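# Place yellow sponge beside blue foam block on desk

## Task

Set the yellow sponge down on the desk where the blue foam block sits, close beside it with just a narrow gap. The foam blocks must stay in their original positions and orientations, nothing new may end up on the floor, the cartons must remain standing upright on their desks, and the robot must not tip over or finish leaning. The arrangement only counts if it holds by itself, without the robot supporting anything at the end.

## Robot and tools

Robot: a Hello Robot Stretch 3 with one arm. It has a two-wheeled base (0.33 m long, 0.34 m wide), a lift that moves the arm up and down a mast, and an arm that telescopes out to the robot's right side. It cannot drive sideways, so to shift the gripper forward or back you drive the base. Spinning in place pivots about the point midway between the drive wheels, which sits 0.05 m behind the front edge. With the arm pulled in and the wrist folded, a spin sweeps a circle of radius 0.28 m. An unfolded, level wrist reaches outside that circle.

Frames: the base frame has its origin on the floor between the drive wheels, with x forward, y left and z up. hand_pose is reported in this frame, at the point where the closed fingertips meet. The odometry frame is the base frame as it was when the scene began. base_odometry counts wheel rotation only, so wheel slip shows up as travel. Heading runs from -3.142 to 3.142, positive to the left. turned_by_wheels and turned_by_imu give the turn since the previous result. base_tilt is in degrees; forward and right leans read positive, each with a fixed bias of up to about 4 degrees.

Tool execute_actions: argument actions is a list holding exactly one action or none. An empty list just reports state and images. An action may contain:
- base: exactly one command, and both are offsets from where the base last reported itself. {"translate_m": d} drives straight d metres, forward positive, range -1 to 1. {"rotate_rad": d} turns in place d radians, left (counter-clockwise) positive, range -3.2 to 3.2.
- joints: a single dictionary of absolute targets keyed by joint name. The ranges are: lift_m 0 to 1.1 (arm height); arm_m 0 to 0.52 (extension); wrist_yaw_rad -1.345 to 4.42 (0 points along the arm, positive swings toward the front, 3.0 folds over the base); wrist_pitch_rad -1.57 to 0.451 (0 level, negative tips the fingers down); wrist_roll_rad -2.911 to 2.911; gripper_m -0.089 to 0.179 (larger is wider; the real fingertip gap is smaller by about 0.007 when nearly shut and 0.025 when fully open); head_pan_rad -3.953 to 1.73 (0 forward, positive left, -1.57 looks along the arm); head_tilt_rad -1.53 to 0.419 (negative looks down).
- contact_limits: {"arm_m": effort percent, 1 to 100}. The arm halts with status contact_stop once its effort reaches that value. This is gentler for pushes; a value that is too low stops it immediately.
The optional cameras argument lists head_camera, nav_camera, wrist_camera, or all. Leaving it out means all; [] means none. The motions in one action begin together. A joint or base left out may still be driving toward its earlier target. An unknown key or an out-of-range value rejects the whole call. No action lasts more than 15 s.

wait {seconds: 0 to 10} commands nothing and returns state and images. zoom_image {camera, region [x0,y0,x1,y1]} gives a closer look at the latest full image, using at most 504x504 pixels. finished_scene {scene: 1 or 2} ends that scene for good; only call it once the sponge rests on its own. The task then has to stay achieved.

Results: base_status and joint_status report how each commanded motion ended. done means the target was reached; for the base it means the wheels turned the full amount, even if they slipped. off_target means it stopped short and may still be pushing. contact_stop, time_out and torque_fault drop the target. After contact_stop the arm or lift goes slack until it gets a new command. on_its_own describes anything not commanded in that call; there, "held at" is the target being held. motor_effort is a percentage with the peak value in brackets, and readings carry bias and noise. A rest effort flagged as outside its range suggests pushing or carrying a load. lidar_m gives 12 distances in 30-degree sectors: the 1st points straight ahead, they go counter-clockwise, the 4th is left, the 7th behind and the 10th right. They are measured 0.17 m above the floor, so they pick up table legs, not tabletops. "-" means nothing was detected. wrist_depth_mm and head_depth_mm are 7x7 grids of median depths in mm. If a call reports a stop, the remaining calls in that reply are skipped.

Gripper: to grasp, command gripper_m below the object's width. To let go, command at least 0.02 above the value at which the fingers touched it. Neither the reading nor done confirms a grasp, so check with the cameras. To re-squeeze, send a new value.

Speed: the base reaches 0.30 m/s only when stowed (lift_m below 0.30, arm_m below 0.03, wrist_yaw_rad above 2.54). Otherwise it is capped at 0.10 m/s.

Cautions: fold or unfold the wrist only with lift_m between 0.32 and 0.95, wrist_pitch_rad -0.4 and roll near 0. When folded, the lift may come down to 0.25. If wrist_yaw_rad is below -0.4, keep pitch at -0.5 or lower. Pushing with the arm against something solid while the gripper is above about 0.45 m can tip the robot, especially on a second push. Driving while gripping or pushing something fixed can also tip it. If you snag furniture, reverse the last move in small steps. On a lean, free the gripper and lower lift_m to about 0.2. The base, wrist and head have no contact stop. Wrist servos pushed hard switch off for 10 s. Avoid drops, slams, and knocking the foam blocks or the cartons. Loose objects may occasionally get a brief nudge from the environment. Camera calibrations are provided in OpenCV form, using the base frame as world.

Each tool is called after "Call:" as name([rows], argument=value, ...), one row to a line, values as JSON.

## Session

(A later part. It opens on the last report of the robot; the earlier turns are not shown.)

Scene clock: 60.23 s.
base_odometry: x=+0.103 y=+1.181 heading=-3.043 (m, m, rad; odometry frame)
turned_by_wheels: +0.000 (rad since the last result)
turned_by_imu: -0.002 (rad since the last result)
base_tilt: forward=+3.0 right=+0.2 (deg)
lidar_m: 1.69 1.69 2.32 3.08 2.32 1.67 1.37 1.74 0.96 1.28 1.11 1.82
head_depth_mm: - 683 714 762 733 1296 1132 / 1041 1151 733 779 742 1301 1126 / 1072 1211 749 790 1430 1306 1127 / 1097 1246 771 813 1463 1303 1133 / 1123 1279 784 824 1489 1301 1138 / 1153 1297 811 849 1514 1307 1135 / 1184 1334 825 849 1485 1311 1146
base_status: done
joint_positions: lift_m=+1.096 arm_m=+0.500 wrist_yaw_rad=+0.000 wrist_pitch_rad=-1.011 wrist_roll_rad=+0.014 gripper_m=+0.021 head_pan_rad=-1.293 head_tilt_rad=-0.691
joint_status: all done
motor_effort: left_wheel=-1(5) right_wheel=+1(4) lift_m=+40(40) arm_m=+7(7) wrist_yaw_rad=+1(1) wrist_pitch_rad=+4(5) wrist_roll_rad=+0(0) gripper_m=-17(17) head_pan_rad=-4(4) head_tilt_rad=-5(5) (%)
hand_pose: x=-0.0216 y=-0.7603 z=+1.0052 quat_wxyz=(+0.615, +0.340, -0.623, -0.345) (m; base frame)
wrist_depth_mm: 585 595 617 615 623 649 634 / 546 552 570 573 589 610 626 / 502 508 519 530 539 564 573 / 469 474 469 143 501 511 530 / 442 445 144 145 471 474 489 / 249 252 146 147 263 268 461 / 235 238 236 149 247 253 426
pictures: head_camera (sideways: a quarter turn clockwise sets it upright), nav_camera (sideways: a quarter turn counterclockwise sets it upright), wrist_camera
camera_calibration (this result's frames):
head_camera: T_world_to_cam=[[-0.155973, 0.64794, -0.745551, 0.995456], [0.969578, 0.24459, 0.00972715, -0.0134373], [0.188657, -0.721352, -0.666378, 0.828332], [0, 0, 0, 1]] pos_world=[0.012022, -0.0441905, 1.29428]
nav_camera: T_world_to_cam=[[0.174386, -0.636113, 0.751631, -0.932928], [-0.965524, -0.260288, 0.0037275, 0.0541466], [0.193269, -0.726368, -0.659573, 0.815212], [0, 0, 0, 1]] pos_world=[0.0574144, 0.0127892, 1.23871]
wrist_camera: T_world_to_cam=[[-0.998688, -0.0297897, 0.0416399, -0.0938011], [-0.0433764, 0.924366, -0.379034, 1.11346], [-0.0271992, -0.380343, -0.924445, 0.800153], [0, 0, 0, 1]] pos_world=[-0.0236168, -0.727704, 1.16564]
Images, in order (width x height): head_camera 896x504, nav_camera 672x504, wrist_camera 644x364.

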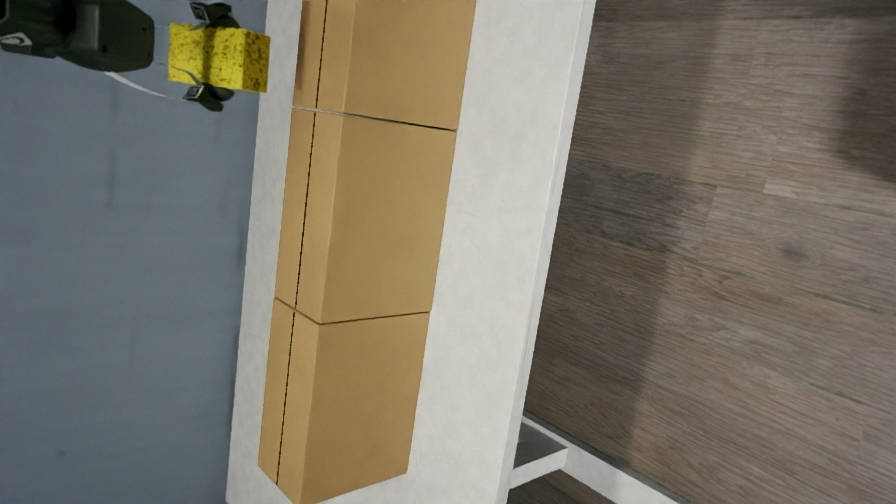

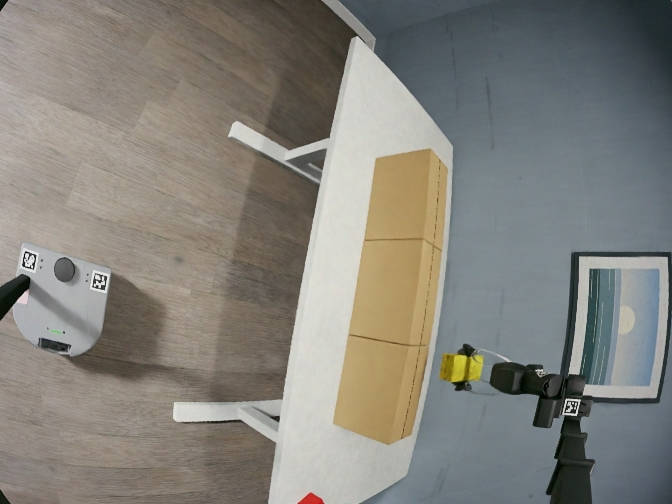

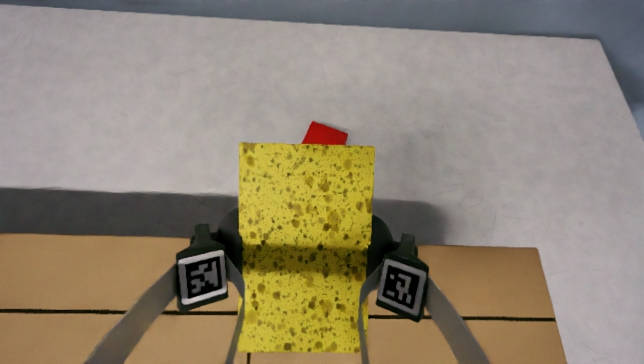

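Call:
execute_actions([
  {"base":{"translate_m":0.4}},
], cameras=["wrist_camera"])

Call:
execute_actions([
  {"base":{"translate_m":0.6},"joints":{"arm_m":0,"wrist_pitch_rad":-1.5,"head_pan_rad":0.9}},
], cameras=["nav_camera"])

Call:
execute_actions([
  {"base":{"rotate_rad":1.57},"joints":{"head_pan_rad":-0.7}},
], cameras=["nav_camera","head_camera"])

Scene clock: 67.87 s.
base_odometry: x=-0.295 y=+1.141 heading=-3.043 (m, m, rad; odometry frame)
turned_by_wheels: +0.000 (rad since the last result)
turned_by_imu: -0.002 (rad since the last result)
base_tilt: forward=+2.9 right=+0.2 (deg)
lidar_m: 1.70 1.31 1.56 3.05 2.92 2.02 1.77 1.20 1.21 1.28 0.90 1.76
head_depth_mm: - 684 711 762 738 1294 1122 / 1042 1150 733 775 742 1295 1132 / 1068 1210 773 790 1414 1307 1129 / 1092 1248 1084 836 1466 1307 1134 / 1124 1282 1083 840 1433 1283 1138 / 1154 1318 1417 847 1516 1317 1130 / 1187 1367 1619 847 1557 1320 1136
base_status: done
joint_positions: lift_m=+1.096 arm_m=+0.500 wrist_yaw_rad=+0.000 wrist_pitch_rad=-1.011 wrist_roll_rad=+0.014 gripper_m=+0.021 head_pan_rad=-1.293 head_tilt_rad=-0.691
joint_status: not commanded
motor_effort: left_wheel=-2(3) right_wheel=+0(5) lift_m=+40(40) arm_m=+6(6) wrist_yaw_rad=+0(0) wrist_pitch_rad=+4(5) wrist_roll_rad=+0(0) gripper_m=-17(17) head_pan_rad=-3(3) head_tilt_rad=-5(4) (%)
hand_pose: x=-0.0216 y=-0.7603 z=+1.0052 quat_wxyz=(+0.615, +0.340, -0.623, -0.345) (m; base frame)
wrist_depth_mm: 585 602 613 619 629 637 647 / 538 550 569 578 593 606 620 / 502 519 519 524 538 545 570 / 463 481 474 142 514 513 502 / 440 443 144 145 474 480 489 / 418 413 147 147 264 268 275 / 388 239 237 149 248 255 255
pictures: wrist_camera
camera_calibration (this result's frames):
wrist_camera: T_world_to_cam=[[-0.998688, -0.0297899, 0.04164, -0.0938013], [-0.0433766, 0.924366, -0.379034, 1.11346], [-0.0271992, -0.380343, -0.924446, 0.800153], [0, 0, 0, 1]] pos_world=[-0.0236168, -0.727704, 1.16564]
Images, in order (width x height): wrist_camera 644x364.

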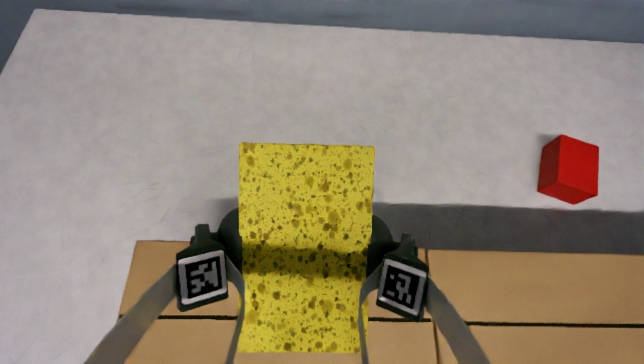

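Scene clock: 74.83 s.
base_odometry: x=-0.892 y=+1.082 heading=-3.043 (m, m, rad; odometry frame)
turned_by_wheels: +0.000 (rad since the last result)
turned_by_imu: +0.000 (rad since the last result)
base_tilt: forward=+3.0 right=+0.2 (deg)
lidar_m: 1.10 0.76 1.14 3.46 3.62 2.56 2.37 1.68 0.86 0.85 1.33 1.14
head_depth_mm: 1038 1140 1066 889 1483 1298 1126 / 1146 1255 1060 834 1261 1301 1129 / 1259 1374 1072 833 742 1272 1131 / 1401 1471 811 835 744 1309 1130 / 1581 1512 829 846 1518 1309 1131 / 1809 1534 969 934 1556 1302 1132 / 2142 1100 1088 1845 1550 1314 1145
base_status: done
joint_positions: lift_m=+1.096 arm_m=+0.003 wrist_yaw_rad=+0.000 wrist_pitch_rad=-1.497 wrist_roll_rad=+0.014 gripper_m=+0.021 head_pan_rad=+0.893 head_tilt_rad=-0.692
joint_status: all done
joint sent to its limit — the command would take arm_m past its lower limit, so that joint was sent only as far as its limit.
motor_effort: left_wheel=-2(3) right_wheel=+1(5) lift_m=+39(40) arm_m=-4(5) wrist_yaw_rad=+1(0) wrist_pitch_rad=-2(3) wrist_roll_rad=+0(0) gripper_m=-17(17) head_pan_rad=+4(52) head_tilt_rad=-4(4) (%)
hand_pose: x=-0.0216 y=-0.1430 z=+0.9778 quat_wxyz=(+0.515, +0.478, -0.521, -0.485) (m; base frame)
wrist_depth_mm: - - - - - - - / - - - - - - - / - - - - - - - / - - - 142 - - - / - - 144 144 - - - / - - 147 147 - - - / - - - 149 - - -
pictures: nav_camera (sideways: a quarter turn counterclockwise sets it upright)
camera_calibration (this result's frames):
nav_camera: T_world_to_cam=[[0.41878, 0.509631, 0.751598, -0.934376], [0.769902, -0.638151, 0.00372822, 0.0435595], [0.481533, 0.577095, -0.659611, 0.813503], [0, 0, 0, 1]] pos_world=[-0.0339671, 0.0345159, 1.23871]
Images, in order (width x height): nav_camera 672x504.

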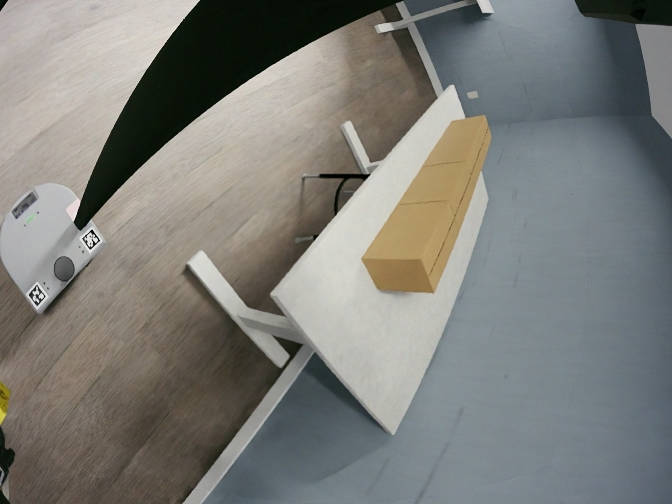

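Scene clock: 78.27 s.
base_odometry: x=-0.892 y=+1.082 heading=-1.473 (m, m, rad; odometry frame)
turned_by_wheels: +1.570 (rad since the last result)
turned_by_imu: +1.563 (rad since the last result)
base_tilt: forward=+2.9 right=+0.2 (deg)
lidar_m: 3.03 3.37 2.56 2.37 1.82 0.86 0.85 1.33 1.14 1.10 0.76 1.13
head_depth_mm: 1030 1141 1066 889 1507 1303 1136 / 1129 1261 1070 835 1384 1295 1123 / 1242 1352 1079 835 720 1272 1127 / 1383 1447 811 833 747 1304 1133 / 1566 1511 819 844 1522 1308 1136 / 1776 1521 956 935 1551 1304 1138 / 2084 1075 1054 1841 1551 1325 1139
base_status: done
joint_positions: lift_m=+1.096 arm_m=+0.003 wrist_yaw_rad=+0.000 wrist_pitch_rad=-1.497 wrist_roll_rad=+0.014 gripper_m=+0.021 head_pan_rad=-0.693 head_tilt_rad=-0.692
joint_status: all done
motor_effort: left_wheel=-1(7) right_wheel=+1(5) lift_m=+40(40) arm_m=-4(4) wrist_yaw_rad=+0(1) wrist_pitch_rad=-1(1) wrist_roll_rad=+0(0) gripper_m=-17(17) head_pan_rad=-4(53) head_tilt_rad=-5(4) (%)
hand_pose: x=-0.0216 y=-0.1430 z=+0.9778 quat_wxyz=(+0.515, +0.478, -0.521, -0.485) (m; base frame)
wrist_depth_mm: 395 - - - - - - / - - - - - - - / - - - - - - - / - - - 142 - - - / - - 144 145 - - - / - - 146 147 - - - / - - - 149 - - -
pictures: head_camera (sideways: a quarter turn clockwise sets it upright), nav_camera (sideways: a quarter turn counterclockwise sets it upright)
camera_calibration (this result's frames):
head_camera: T_world_to_cam=[[-0.494767, 0.446606, -0.745485, 0.997437], [0.661909, 0.749521, 0.00972417, -0.0115567], [0.5631, -0.488632, -0.666451, 0.826142], [0, 0, 0, 1]] pos_world=[0.0359483, -0.0331192, 1.29427]
nav_camera: T_world_to_cam=[[0.503281, -0.426445, 0.751566, -0.934851], [-0.649696, -0.760185, 0.00372889, 0.0522182], [0.569739, -0.490166, -0.659647, 0.813011], [0, 0, 0, 1]] pos_world=[0.0412143, 0.0395436, 1.23871]
Images, in order (width x height): head_camera 896x504, nav_camera 672x504.

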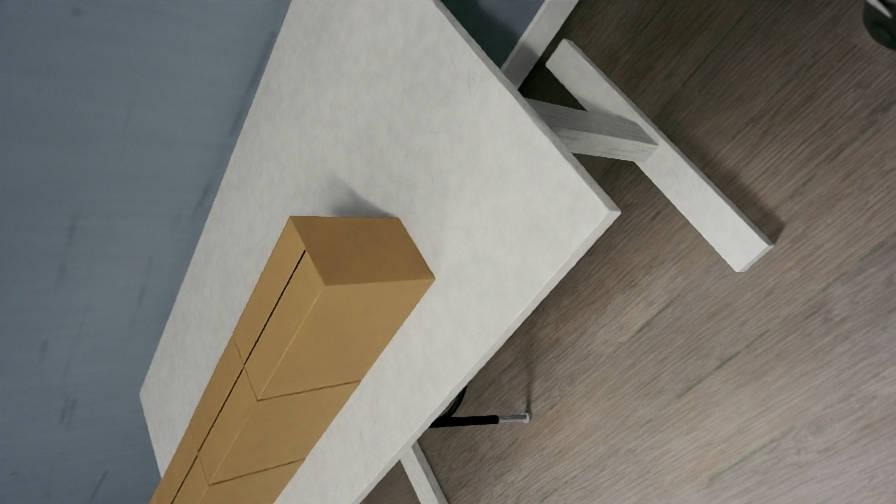

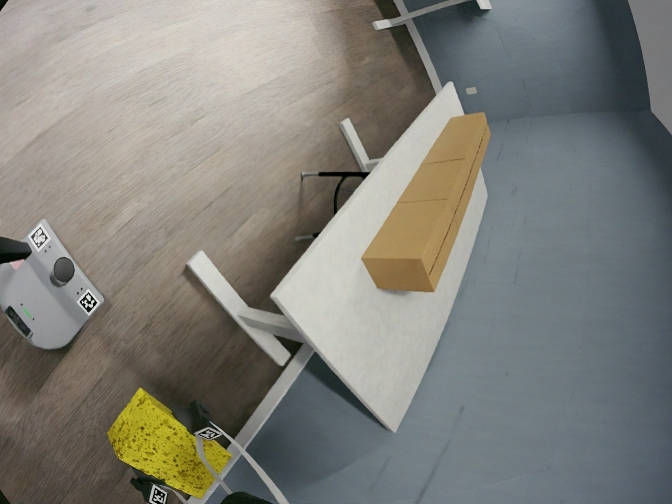

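Call:
execute_actions([
  {"base":{"translate_m":0.85},"joints":{"arm_m":0.4,"wrist_pitch_rad":-1.0}},
], cameras=["wrist_camera"])

Call:
execute_actions([
  {"base":{"translate_m":0.4}},
], cameras=["wrist_camera"])

Scene clock: 89.10 s.
base_odometry: x=-0.809 y=+0.236 heading=-1.473 (m, m, rad; odometry frame)
turned_by_wheels: +0.000 (rad since the last result)
turned_by_imu: -0.002 (rad since the last result)
base_tilt: forward=+2.9 right=+0.3 (deg)
lidar_m: 2.18 2.63 2.76 2.37 2.45 2.20 1.69 1.56 0.75 0.63 0.53 1.01
head_depth_mm: 1029 1140 1061 571 589 577 1084 / 1128 1247 1075 600 650 604 1125 / 1230 1350 744 661 686 1221 1131 / 1373 1559 744 767 723 1299 1134 / 1556 1785 808 821 1469 1314 1134 / 1781 2112 1049 903 1556 1309 1138 / 2069 2489 2462 1831 1559 1312 1137
base_status: done
joint_positions: lift_m=+1.096 arm_m=+0.400 wrist_yaw_rad=+0.000 wrist_pitch_rad=-1.011 wrist_roll_rad=+0.014 gripper_m=+0.021 head_pan_rad=-0.693 head_tilt_rad=-0.692
joint_status: all done
motor_effort: left_wheel=-2(4) right_wheel=+1(4) lift_m=+39(39) arm_m=+6(7) wrist_yaw_rad=+0(0) wrist_pitch_rad=+5(6) wrist_roll_rad=+0(0) gripper_m=-17(17) head_pan_rad=-4(4) head_tilt_rad=-5(5) (%)
hand_pose: x=-0.0216 y=-0.6602 z=+1.0052 quat_wxyz=(+0.615, +0.340, -0.623, -0.345) (m; base frame)
wrist_depth_mm: 576 565 555 564 547 552 549 / 545 556 559 585 591 599 637 / 504 517 517 536 538 553 581 / 469 480 476 142 502 510 522 / 438 450 144 145 469 485 485 / 414 420 147 147 441 450 460 / 394 395 394 149 412 426 430
pictures: wrist_camera
camera_calibration (this result's frames):
wrist_camera: T_world_to_cam=[[-0.998688, -0.0298132, 0.0416428, -0.0908382], [-0.0433953, 0.92442, -0.378899, 1.02088], [-0.0271992, -0.380209, -0.924501, 0.83833], [0, 0, 0, 1]] pos_world=[-0.0236155, -0.62769, 1.16563]
Images, in order (width x height): wrist_camera 644x364.

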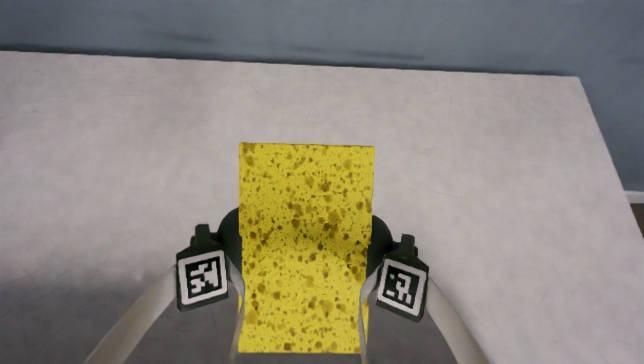

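Scene clock: 94.33 s.
base_odometry: x=-0.770 y=-0.162 heading=-1.473 (m, m, rad; odometry frame)
turned_by_wheels: +0.000 (rad since the last result)
turned_by_imu: -0.001 (rad since the last result)
base_tilt: forward=+3.0 right=+0.2 (deg)
lidar_m: 1.79 2.30 2.76 2.38 2.73 2.55 2.09 1.02 0.69 0.42 0.74 1.55
head_depth_mm: 1033 1131 1062 569 573 578 1064 / 1123 1246 1301 592 640 590 1133 / 1233 1375 1553 835 685 1243 1132 / 1372 1568 1823 841 707 1308 1129 / 1532 1814 2134 1893 1469 1301 1134 / 1754 2088 2343 1904 1548 1315 1136 / 1931 2173 2327 1899 1547 1320 1143
base_status: done
joint_positions: lift_m=+1.096 arm_m=+0.400 wrist_yaw_rad=+0.000 wrist_pitch_rad=-1.011 wrist_roll_rad=+0.014 gripper_m=+0.021 head_pan_rad=-0.693 head_tilt_rad=-0.692
joint_status: not commanded
motor_effort: left_wheel=-1(3) right_wheel=+1(6) lift_m=+40(39) arm_m=+6(7) wrist_yaw_rad=+1(1) wrist_pitch_rad=+5(5) wrist_roll_rad=+0(0) gripper_m=-17(17) head_pan_rad=-4(4) head_tilt_rad=-4(4) (%)
hand_pose: x=-0.0216 y=-0.6602 z=+1.0052 quat_wxyz=(+0.615, +0.340, -0.623, -0.345) (m; base frame)
wrist_depth_mm: 566 558 559 566 556 555 551 / 535 551 565 574 596 599 617 / 505 512 518 535 546 559 566 / 471 474 472 143 507 513 529 / 441 446 144 145 474 474 488 / 413 422 147 146 442 449 453 / 391 397 399 148 412 422 425
pictures: wrist_camera
camera_calibration (this result's frames):
wrist_camera: T_world_to_cam=[[-0.998688, -0.0298131, 0.0416428, -0.0908381], [-0.0433952, 0.92442, -0.378899, 1.02088], [-0.0271993, -0.380209, -0.924501, 0.83833], [0, 0, 0, 1]] pos_world=[-0.0236155, -0.62769, 1.16563]
Images, in order (width x height): wrist_camera 644x364.

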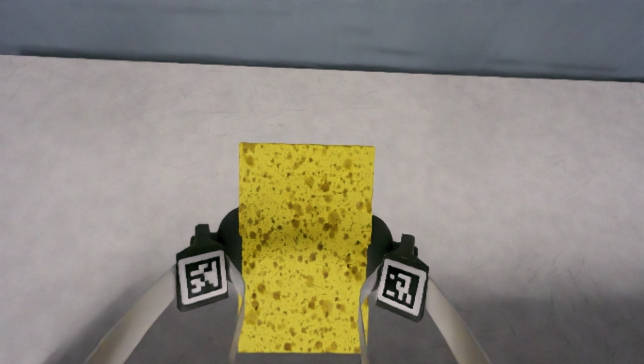

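Call:
execute_actions([
  {"base":{"translate_m":1.0},"joints":{"arm_m":0,"wrist_pitch_rad":-1.5}},
], cameras=[])

Call:
execute_actions([
  {"base":{"translate_m":0.15}},
], cameras=[])

Call:
execute_actions([
  {"base":{"rotate_rad":1.57}},
], cameras=["nav_camera"])

Call:
execute_actions([
  {"base":{"translate_m":0.75},"joints":{"arm_m":0.3,"wrist_pitch_rad":-1.0}},
], cameras=["wrist_camera","nav_camera"])

Scene clock: 107.13 s.
base_odometry: x=-0.672 y=-1.157 heading=-1.473 (m, m, rad; odometry frame)
turned_by_wheels: +0.000 (rad since the last result)
turned_by_imu: +0.000 (rad since the last result)
base_tilt: forward=+3.0 right=+0.2 (deg)
lidar_m: 0.85 0.81 1.66 2.65 2.77 3.42 3.10 1.08 0.81 1.09 1.13 1.29
head_depth_mm: 1023 1125 1253 1423 1495 1301 1138 / 1123 1241 1398 1593 1529 1300 1122 / 1236 1380 1580 1757 1543 1307 1131 / 1340 1516 1754 1859 1532 1303 1132 / 1256 1426 1591 1768 1548 1297 1138 / 1172 1298 1466 1666 1550 1307 1142 / 1090 1201 1328 1502 1555 1313 1140
base_status: done
joint_positions: lift_m=+1.096 arm_m=+0.003 wrist_yaw_rad=+0.000 wrist_pitch_rad=-1.497 wrist_roll_rad=+0.014 gripper_m=+0.021 head_pan_rad=-0.693 head_tilt_rad=-0.692
joint_status: all done
joint sent to its limit — the command would take arm_m past its lower limit, so that joint was sent only as far as its limit.
motor_effort: left_wheel=-1(4) right_wheel=+1(6) lift_m=+40(40) arm_m=-5(4) wrist_yaw_rad=+0(0) wrist_pitch_rad=-2(4) wrist_roll_rad=+0(0) gripper_m=-16(17) head_pan_rad=-4(4) head_tilt_rad=-5(5) (%)
hand_pose: x=-0.0216 y=-0.1430 z=+0.9778 quat_wxyz=(+0.515, +0.478, -0.521, -0.485) (m; base frame)
wrist_depth_mm: - - - - - - - / - - - - - - - / - - - - - - - / - - - 142 - - - / - - 144 145 - - - / - - 147 147 - - - / - - - 149 - - -
pictures: none
No camera images: the call's "cameras" was empty. Leave "cameras" out to get every camera's image.

Scene clock: 109.77 s.
base_odometry: x=-0.658 y=-1.306 heading=-1.473 (m, m, rad; odometry frame)
turned_by_wheels: +0.000 (rad since the last result)
turned_by_imu: +0.000 (rad since the last result)
base_tilt: forward=+3.0 right=+0.2 (deg)
lidar_m: 1.09 0.66 1.54 2.65 2.74 3.59 3.23 0.92 1.13 1.09 1.13 1.13
head_depth_mm: 1023 1128 1248 1412 1493 1300 1135 / 1118 1243 1398 1599 1519 1299 1130 / 1235 1388 1578 1768 1533 1306 1128 / 1201 1373 1566 1768 1544 1305 1133 / 1106 1239 1411 1634 1547 1300 1138 / 1026 1139 1277 1463 1551 1313 1133 / 952 1046 1164 1314 1478 1320 1135
base_status: done
joint_positions: lift_m=+1.096 arm_m=+0.003 wrist_yaw_rad=+0.000 wrist_pitch_rad=-1.497 wrist_roll_rad=+0.014 gripper_m=+0.021 head_pan_rad=-0.693 head_tilt_rad=-0.692
joint_status: not commanded
motor_effort: left_wheel=-1(3) right_wheel=+1(5) lift_m=+40(39) arm_m=-5(4) wrist_yaw_rad=+1(0) wrist_pitch_rad=-1(2) wrist_roll_rad=+0(0) gripper_m=-17(17) head_pan_rad=-4(4) head_tilt_rad=-4(4) (%)
hand_pose: x=-0.0216 y=-0.1430 z=+0.9778 quat_wxyz=(+0.515, +0.478, -0.521, -0.485) (m; base frame)
wrist_depth_mm: - - - - - - - / - - - - - - - / - - - - - - - / - - - 142 - - - / - - 144 145 - - - / - - 147 147 - - - / - - - 149 - - -
pictures: none
No camera images: the call's "cameras" was empty. Leave "cameras" out to get every camera's image.

Scene clock: 113.20 s.
base_odometry: x=-0.658 y=-1.306 heading=+0.097 (m, m, rad; odometry frame)
turned_by_wheels: +1.570 (rad since the last result)
turned_by_imu: +1.563 (rad since the last result)
base_tilt: forward=+2.9 right=+0.2 (deg)
lidar_m: 2.65 2.75 3.55 3.21 0.92 1.13 1.09 1.13 1.13 1.09 0.67 1.54
head_depth_mm: 1026 888 639 499 420 1252 1136 / 1115 892 642 500 1419 1281 1129 / 1204 656 645 502 1531 1303 1109 / 1271 609 649 557 1537 1311 1131 / 736 684 652 1827 1554 1313 1127 / 753 785 714 1875 1548 1314 1144 / 847 876 2249 1835 1553 1314 1137
base_status: done
joint_positions: lift_m=+1.096 arm_m=+0.003 wrist_yaw_rad=+0.000 wrist_pitch_rad=-1.497 wrist_roll_rad=+0.014 gripper_m=+0.021 head_pan_rad=-0.693 head_tilt_rad=-0.692
joint_status: not commanded
motor_effort: left_wheel=-2(6) right_wheel=+1(5) lift_m=+40(40) arm_m=-4(4) wrist_yaw_rad=+0(0) wrist_pitch_rad=-2(1) wrist_roll_rad=+0(0) gripper_m=-17(17) head_pan_rad=-4(4) head_tilt_rad=-4(4) (%)
hand_pose: x=-0.0216 y=-0.1430 z=+0.9778 quat_wxyz=(+0.515, +0.478, -0.521, -0.485) (m; base frame)
wrist_depth_mm: - - - - - - - / - - - - - - - / - - - - - - - / - - - 142 - - - / - - 144 145 - - - / - - 147 146 - - - / - - - 149 - - -
pictures: nav_camera (sideways: a quarter turn counterclockwise sets it upright)
camera_calibration (this result's frames):
nav_camera: T_world_to_cam=[[0.503193, -0.42655, 0.751566, -0.93485], [-0.649854, -0.76005, 0.00372889, 0.0522192], [0.569638, -0.490284, -0.659647, 0.813012], [0, 0, 0, 1]] pos_world=[0.0412225, 0.0395363, 1.23871]
Images, in order (width x height): nav_camera 672x504.

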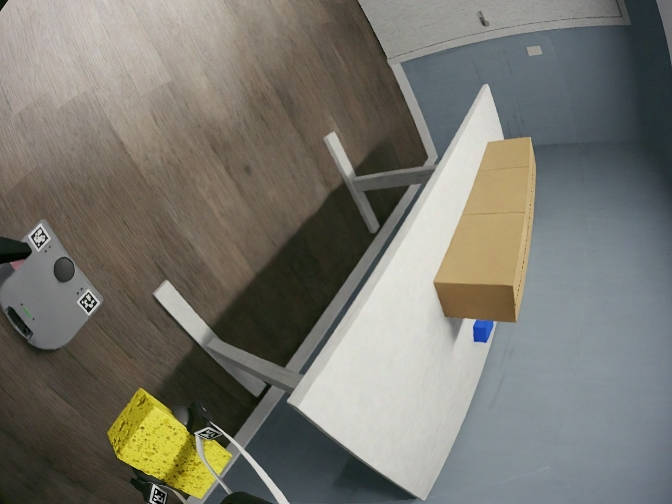

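Scene clock: 122.00 s.
base_odometry: x=+0.089 y=-1.234 heading=+0.097 (m, m, rad; odometry frame)
turned_by_wheels: +0.000 (rad since the last result)
turned_by_imu: -0.001 (rad since the last result)
base_tilt: forward=+2.9 right=+0.2 (deg)
lidar_m: 1.90 1.98 2.66 3.27 1.69 1.53 1.84 1.55 0.79 1.09 1.12 0.95
head_depth_mm: 1020 425 437 480 419 1298 1123 / 1117 451 476 501 1425 1302 1128 / 1219 473 523 502 1534 1302 1126 / 1334 510 577 556 1465 1312 1129 / 1477 549 617 1833 1538 1311 1139 / 1629 613 682 1889 1536 1315 1142 / 1653 693 2070 1920 1563 1317 1143
base_status: done
joint_positions: lift_m=+1.096 arm_m=+0.300 wrist_yaw_rad=-0.004 wrist_pitch_rad=-1.009 wrist_roll_rad=+0.014 gripper_m=+0.021 head_pan_rad=-0.693 head_tilt_rad=-0.692
joint_status: all done
motor_effort: left_wheel=-4(5) right_wheel=+4(7) lift_m=+40(39) arm_m=+6(5) wrist_yaw_rad=+4(5) wrist_pitch_rad=+4(5) wrist_roll_rad=+0(0) gripper_m=-17(17) head_pan_rad=-4(4) head_tilt_rad=-5(4) (%)
hand_pose: x=-0.0221 y=-0.5608 z=+1.0054 quat_wxyz=(+0.614, +0.338, -0.624, -0.346) (m; base frame)
wrist_depth_mm: 288 292 297 301 302 325 329 / 267 270 277 284 286 296 302 / 246 249 255 261 266 271 275 / 233 234 232 142 243 252 256 / - 105 144 144 231 235 238 / - 92 146 147 217 218 224 / - 104 155 149 202 207 210
pictures: nav_camera (sideways: a quarter turn counterclockwise sets it upright), wrist_camera
camera_calibration (this result's frames):
nav_camera: T_world_to_cam=[[0.503186, -0.426559, 0.751566, -0.93485], [-0.649867, -0.760039, 0.00372889, 0.0522193], [0.569629, -0.490294, -0.659647, 0.813012], [0, 0, 0, 1]] pos_world=[0.0412232, 0.0395357, 1.23871]
wrist_camera: T_world_to_cam=[[-0.99881, -0.0252412, 0.041721, -0.0859235], [-0.0392621, 0.923696, -0.381108, 0.93095], [-0.0289179, -0.382293, -0.923589, 0.874257], [0, 0, 0, 1]] pos_world=[-0.0239886, -0.527861, 1.16583]
Images, in order (width x height): nav_camera 672x504, wrist_camera 644x364.

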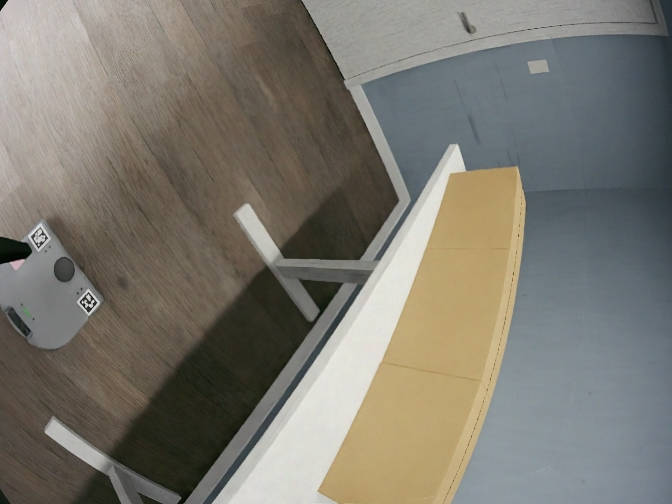

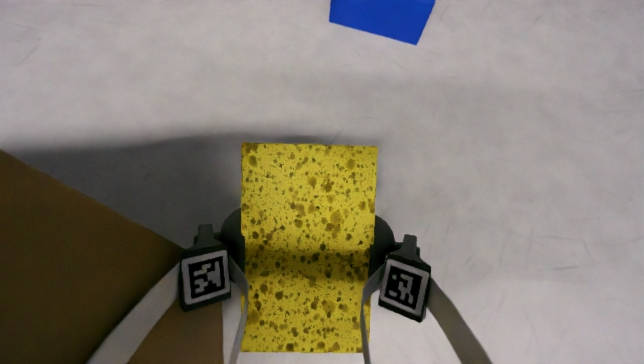

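Call:
execute_actions([
  {"base":{"translate_m":-0.07},"joints":{"wrist_pitch_rad":-1.35}},
], cameras=[])

Call:
execute_actions([
  {"joints":{"arm_m":0.48,"head_pan_rad":-1.57,"head_tilt_rad":-0.5}},
], cameras=["wrist_camera","head_camera"])

Scene clock: 125.73 s.
base_odometry: x=+0.019 y=-1.241 heading=+0.097 (m, m, rad; odometry frame)
turned_by_wheels: +0.000 (rad since the last result)
turned_by_imu: +0.000 (rad since the last result)
base_tilt: forward=+2.9 right=+0.1 (deg)
lidar_m: 1.97 2.05 2.76 3.28 1.64 1.47 1.77 1.55 0.75 1.09 1.13 1.00
head_depth_mm: 1020 426 450 483 419 1299 1126 / 1114 453 490 501 1433 1302 1124 / 1212 485 539 503 1533 1296 1132 / 1335 523 583 556 1509 1302 1131 / 1464 566 625 1828 1533 1304 1137 / 1597 632 685 1890 1546 1309 1131 / 1682 711 2118 1871 1556 1318 1137
base_status: done
joint_positions: lift_m=+1.096 arm_m=+0.300 wrist_yaw_rad=-0.002 wrist_pitch_rad=-1.349 wrist_roll_rad=+0.014 gripper_m=+0.021 head_pan_rad=-0.693 head_tilt_rad=-0.692
joint_status: all done
motor_effort: left_wheel=-1(7) right_wheel=+0(4) lift_m=+39(39) arm_m=+6(6) wrist_yaw_rad=+3(5) wrist_pitch_rad=+0(4) wrist_roll_rad=+0(0) gripper_m=-17(17) head_pan_rad=-4(4) head_tilt_rad=-4(4) (%)
hand_pose: x=-0.0217 y=-0.4775 z=+0.9798 quat_wxyz=(+0.548, +0.438, -0.556, -0.446) (m; base frame)
wrist_depth_mm: 197 200 201 204 207 209 213 / 195 197 200 204 205 208 210 / 154 196 198 200 203 206 209 / 150 194 196 142 201 203 206 / 146 192 143 145 200 202 204 / 142 184 146 147 198 200 202 / 185 189 189 148 195 198 201
pictures: none
No camera images: the call's "cameras" was empty. Leave "cameras" out to get every camera's image.

Scene clock: 128.30 s.
base_odometry: x=+0.019 y=-1.241 heading=+0.097 (m, m, rad; odometry frame)
turned_by_wheels: +0.000 (rad since the last result)
turned_by_imu: +0.000 (rad since the last result)
base_tilt: forward=+3.0 right=+0.2 (deg)
lidar_m: 1.97 2.05 2.76 3.25 1.64 1.47 1.77 1.55 0.75 1.09 1.13 1.01
head_depth_mm: - 978 950 646 490 417 1153 / - 975 958 650 491 407 1219 / 847 993 970 648 494 408 1218 / 868 953 833 634 495 409 1216 / 881 965 980 660 497 412 1222 / 878 962 868 452 485 412 1225 / 875 962 489 439 479 414 1234
base_status: not commanded
joint_positions: lift_m=+1.096 arm_m=+0.480 wrist_yaw_rad=-0.001 wrist_pitch_rad=-1.353 wrist_roll_rad=+0.014 gripper_m=+0.021 head_pan_rad=-1.563 head_tilt_rad=-0.507
joint_status: all done
motor_effort: left_wheel=-1(1) right_wheel=+0(1) lift_m=+39(39) arm_m=+7(7) wrist_yaw_rad=+1(1) wrist_pitch_rad=+1(1) wrist_roll_rad=+0(0) gripper_m=-17(17) head_pan_rad=-4(53) head_tilt_rad=+4(24) (%)
hand_pose: x=-0.0217 y=-0.6564 z=+0.9797 quat_wxyz=(+0.547, +0.439, -0.555, -0.446) (m; base frame)
wrist_depth_mm: 196 198 200 172 206 208 211 / 194 196 200 201 203 207 210 / 192 195 197 200 203 204 208 / 191 192 194 143 200 202 205 / 190 191 144 145 199 201 203 / 187 189 145 146 197 199 202 / 186 189 188 148 195 198 200
pictures: head_camera (sideways: a quarter turn clockwise sets it upright), wrist_camera
camera_calibration (this result's frames):
head_camera: T_world_to_cam=[[0.0235356, 0.518241, -0.854911, 1.13693], [0.999677, -0.0204231, 0.0151407, -0.0206717], [-0.00961344, -0.854991, -0.518554, 0.637233], [0, 0, 0, 1]] pos_world=[0.0000327262, -0.0447962, 1.30272]
wrist_camera: T_world_to_cam=[[-0.998756, -0.0403387, 0.0293267, -0.0845865], [-0.04169, 0.998023, -0.0470284, 0.730936], [-0.0273717, -0.0481926, -0.998463, 1.10665], [0, 0, 0, 1]] pos_world=[-0.0237176, -0.67957, 1.14181]
Images, in order (width x height): head_camera 896x504, wrist_camera 644x364.

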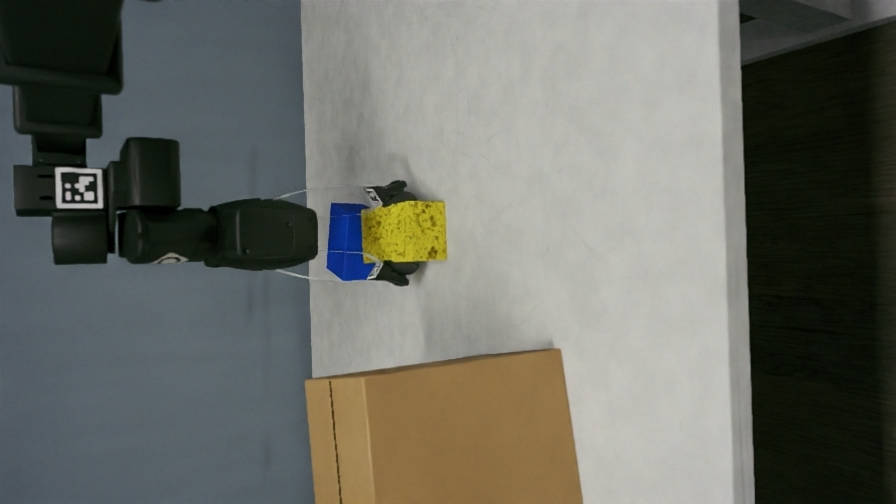

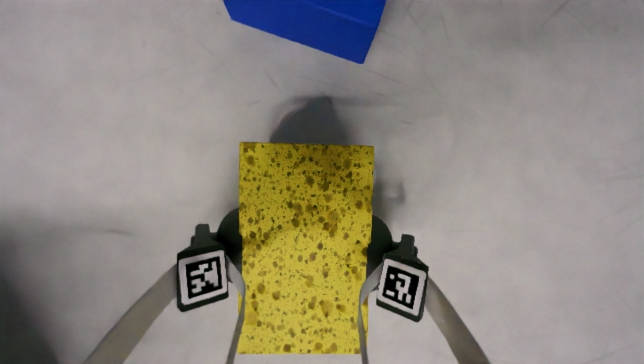

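Call:
execute_actions([
  {"joints":{"arm_m":0.52}},
], cameras=[])

Call:
execute_actions([
  {"joints":{"lift_m":1.09}},
], cameras=[])

Call:
execute_actions([
  {"joints":{"gripper_m":0.12}},
], cameras=[])

Call:
execute_actions([
  {"joints":{"arm_m":0.3,"lift_m":1.1}},
], cameras=["wrist_camera","head_camera"])

Scene clock: 132.00 s.
base_odometry: x=+0.019 y=-1.241 heading=+0.097 (m, m, rad; odometry frame)
turned_by_wheels: +0.000 (rad since the last result)
turned_by_imu: +0.000 (rad since the last result)
base_tilt: forward=+3.0 right=+0.2 (deg)
lidar_m: 1.97 2.06 2.76 3.26 1.64 1.47 1.77 1.55 0.75 1.09 1.13 1.01
head_depth_mm: - 979 955 646 489 417 1162 / 907 976 958 650 491 407 1208 / 855 986 968 655 493 409 1223 / 869 956 798 655 495 409 1221 / 881 969 985 663 498 411 1233 / 877 961 869 452 486 412 1229 / 874 966 490 439 480 413 1231
base_status: not commanded
joint_positions: lift_m=+1.096 arm_m=+0.520 wrist_yaw_rad=-0.001 wrist_pitch_rad=-1.353 wrist_roll_rad=+0.014 gripper_m=+0.021 head_pan_rad=-1.563 head_tilt_rad=-0.507
joint_status: all done
motor_effort: left_wheel=-1(1) right_wheel=+1(0) lift_m=+39(39) arm_m=+7(5) wrist_yaw_rad=+2(2) wrist_pitch_rad=+2(1) wrist_roll_rad=+0(0) gripper_m=-17(16) head_pan_rad=-4(4) head_tilt_rad=+4(4) (%)
hand_pose: x=-0.0217 y=-0.6963 z=+0.9797 quat_wxyz=(+0.547, +0.439, -0.555, -0.447) (m; base frame)
wrist_depth_mm: 196 197 155 156 205 209 210 / 194 197 198 156 203 206 210 / 191 195 198 199 203 204 207 / 191 193 193 143 200 203 205 / 190 191 144 145 199 201 203 / 187 189 145 146 198 199 201 / 187 189 188 148 195 198 200
pictures: none
No camera images: the call's "cameras" was empty. Leave "cameras" out to get every camera's image.

Scene clock: 132.67 s.
base_odometry: x=+0.019 y=-1.241 heading=+0.097 (m, m, rad; odometry frame)
turned_by_wheels: +0.000 (rad since the last result)
turned_by_imu: +0.000 (rad since the last result)
base_tilt: forward=+3.0 right=+0.3 (deg)
lidar_m: 1.97 2.06 2.76 3.26 1.64 1.46 1.77 1.55 0.75 1.09 1.13 1.01
head_depth_mm: - 975 954 644 489 416 1161 / - 974 967 651 491 407 1218 / 858 985 975 654 494 408 1217 / 867 960 807 658 496 409 1224 / 881 972 985 663 498 410 1226 / 873 962 868 453 484 413 1232 / 875 964 491 439 478 413 1234
base_status: not commanded
joint_positions: lift_m=+1.091 arm_m=+0.520 wrist_yaw_rad=-0.001 wrist_pitch_rad=-1.343 wrist_roll_rad=+0.014 gripper_m=+0.021 head_pan_rad=-1.563 head_tilt_rad=-0.507
joint_status: all done
motor_effort: left_wheel=-1(1) right_wheel=+1(1) lift_m=+6(33) arm_m=+5(7) wrist_yaw_rad=+1(2) wrist_pitch_rad=-3(4) wrist_roll_rad=+0(0) gripper_m=-17(16) head_pan_rad=-4(4) head_tilt_rad=+4(5) (%)
hand_pose: x=-0.0217 y=-0.6991 z=+0.9746 quat_wxyz=(+0.550, +0.436, -0.557, -0.444) (m; base frame)
wrist_depth_mm: 192 196 152 153 201 205 209 / 191 194 194 152 200 203 205 / 190 192 193 196 197 201 203 / 186 188 189 146 196 198 201 / 185 186 145 145 193 196 199 / 183 185 143 144 193 194 196 / 180 183 184 144 189 193 195
pictures: none
No camera images: the call's "cameras" was empty. Leave "cameras" out to get every camera's image.

Scene clock: 134.17 s.
base_odometry: x=+0.019 y=-1.241 heading=+0.097 (m, m, rad; odometry frame)
turned_by_wheels: +0.000 (rad since the last result)
turned_by_imu: +0.000 (rad since the last result)
base_tilt: forward=+3.0 right=+0.2 (deg)
lidar_m: 1.97 2.05 2.76 3.24 1.64 1.47 1.77 1.56 0.75 1.09 1.13 1.01
head_depth_mm: - 976 951 646 488 416 1159 / - 979 957 653 490 407 1217 / 856 987 972 652 493 408 1217 / 869 955 801 658 496 410 1221 / 876 965 984 662 497 410 1228 / 880 962 870 452 485 412 1237 / 874 961 491 439 479 415 1236
base_status: not commanded
joint_positions: lift_m=+1.091 arm_m=+0.520 wrist_yaw_rad=-0.001 wrist_pitch_rad=-1.348 wrist_roll_rad=+0.014 gripper_m=+0.120 head_pan_rad=-1.563 head_tilt_rad=-0.507
joint_status: all done
motor_effort: left_wheel=-1(1) right_wheel=+1(0) lift_m=+9(9) arm_m=+5(5) wrist_yaw_rad=+1(1) wrist_pitch_rad=-1(5) wrist_roll_rad=+0(0) gripper_m=+1(82) head_pan_rad=-4(4) head_tilt_rad=+4(4) (%)
hand_pose: x=-0.0217 y=-0.6977 z=+0.9743 quat_wxyz=(+0.548, +0.438, -0.556, -0.445) (m; base frame)
wrist_depth_mm: 191 192 150 151 202 203 206 / 189 192 192 151 199 201 205 / 187 189 191 181 197 199 201 / 186 188 189 147 195 197 200 / 184 186 187 146 192 195 197 / 182 - 184 144 190 194 196 / 181 183 184 143 188 191 193
pictures: none
No camera images: the call's "cameras" was empty. Leave "cameras" out to get every camera's image.

Scene clock: 137.03 s.
base_odometry: x=+0.019 y=-1.241 heading=+0.097 (m, m, rad; odometry frame)
turned_by_wheels: +0.000 (rad since the last result)
turned_by_imu: +0.000 (rad since the last result)
base_tilt: forward=+3.0 right=+0.2 (deg)
lidar_m: 1.97 2.05 2.76 3.26 1.64 1.47 1.77 1.55 0.75 1.09 1.13 1.01
head_depth_mm: - 979 953 647 490 417 1161 / - 1004 964 651 491 406 1224 / - - 1001 655 494 408 1222 / 865 970 - 657 498 409 1222 / 873 971 987 695 498 411 1218 / 879 964 870 453 484 412 1230 / 877 958 492 438 479 413 1238
base_status: not commanded
joint_positions: lift_m=+1.096 arm_m=+0.300 wrist_yaw_rad=+0.000 wrist_pitch_rad=-1.350 wrist_roll_rad=+0.014 gripper_m=+0.120 head_pan_rad=-1.563 head_tilt_rad=-0.507
joint_status: all done
joint sent to its limit — the command would take lift_m past its upper limit, so that joint was sent only as far as its limit.
motor_effort: left_wheel=-1(1) right_wheel=+0(0) lift_m=+39(44) arm_m=-4(5) wrist_yaw_rad=+1(2) wrist_pitch_rad=+0(1) wrist_roll_rad=+0(0) gripper_m=+0(0) head_pan_rad=-4(4) head_tilt_rad=+4(4) (%)
hand_pose: x=-0.0216 y=-0.4780 z=+0.9798 quat_wxyz=(+0.548, +0.439, -0.556, -0.445) (m; base frame)
wrist_depth_mm: 197 198 201 204 207 210 213 / 196 198 199 203 204 208 210 / 154 195 198 200 203 205 209 / 150 193 196 199 201 206 206 / 146 182 194 195 199 201 203 / 139 - 192 195 195 200 202 / - 188 190 192 195 198 200
pictures: head_camera (sideways: a quarter turn clockwise sets it upright), wrist_camera
camera_calibration (this result's frames):
head_camera: T_world_to_cam=[[0.0235368, 0.518087, -0.855004, 1.13705], [0.999677, -0.0204204, 0.0151457, -0.0206783], [-0.00961272, -0.855084, -0.5184, 0.637033], [0, 0, 0, 1]] pos_world=[0.000032725, -0.0447961, 1.30273]
wrist_camera: T_world_to_cam=[[-0.998709, -0.0413862, 0.0294576, -0.0779825], [-0.0428291, 0.997822, -0.0501637, 0.555796], [-0.0273173, -0.0513606, -0.998306, 1.11368], [0, 0, 0, 1]] pos_world=[-0.0236549, -0.500614, 1.14197]
Images, in order (width x height): head_camera 896x504, wrist_camera 644x364.

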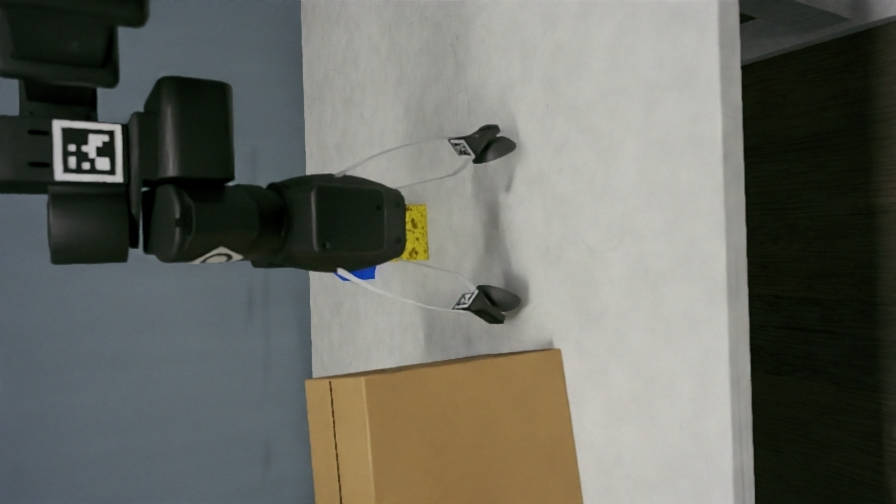

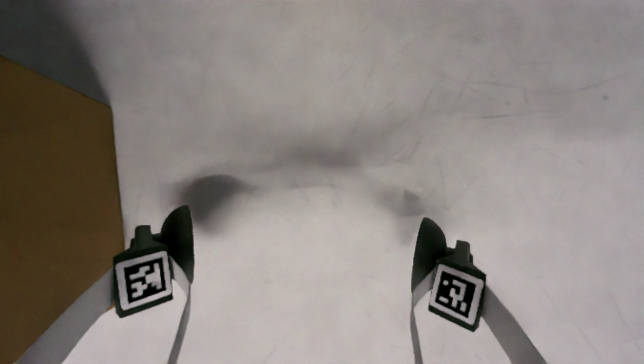

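Call:
finished_scene(scene=1)

The scene is finished: the task was done.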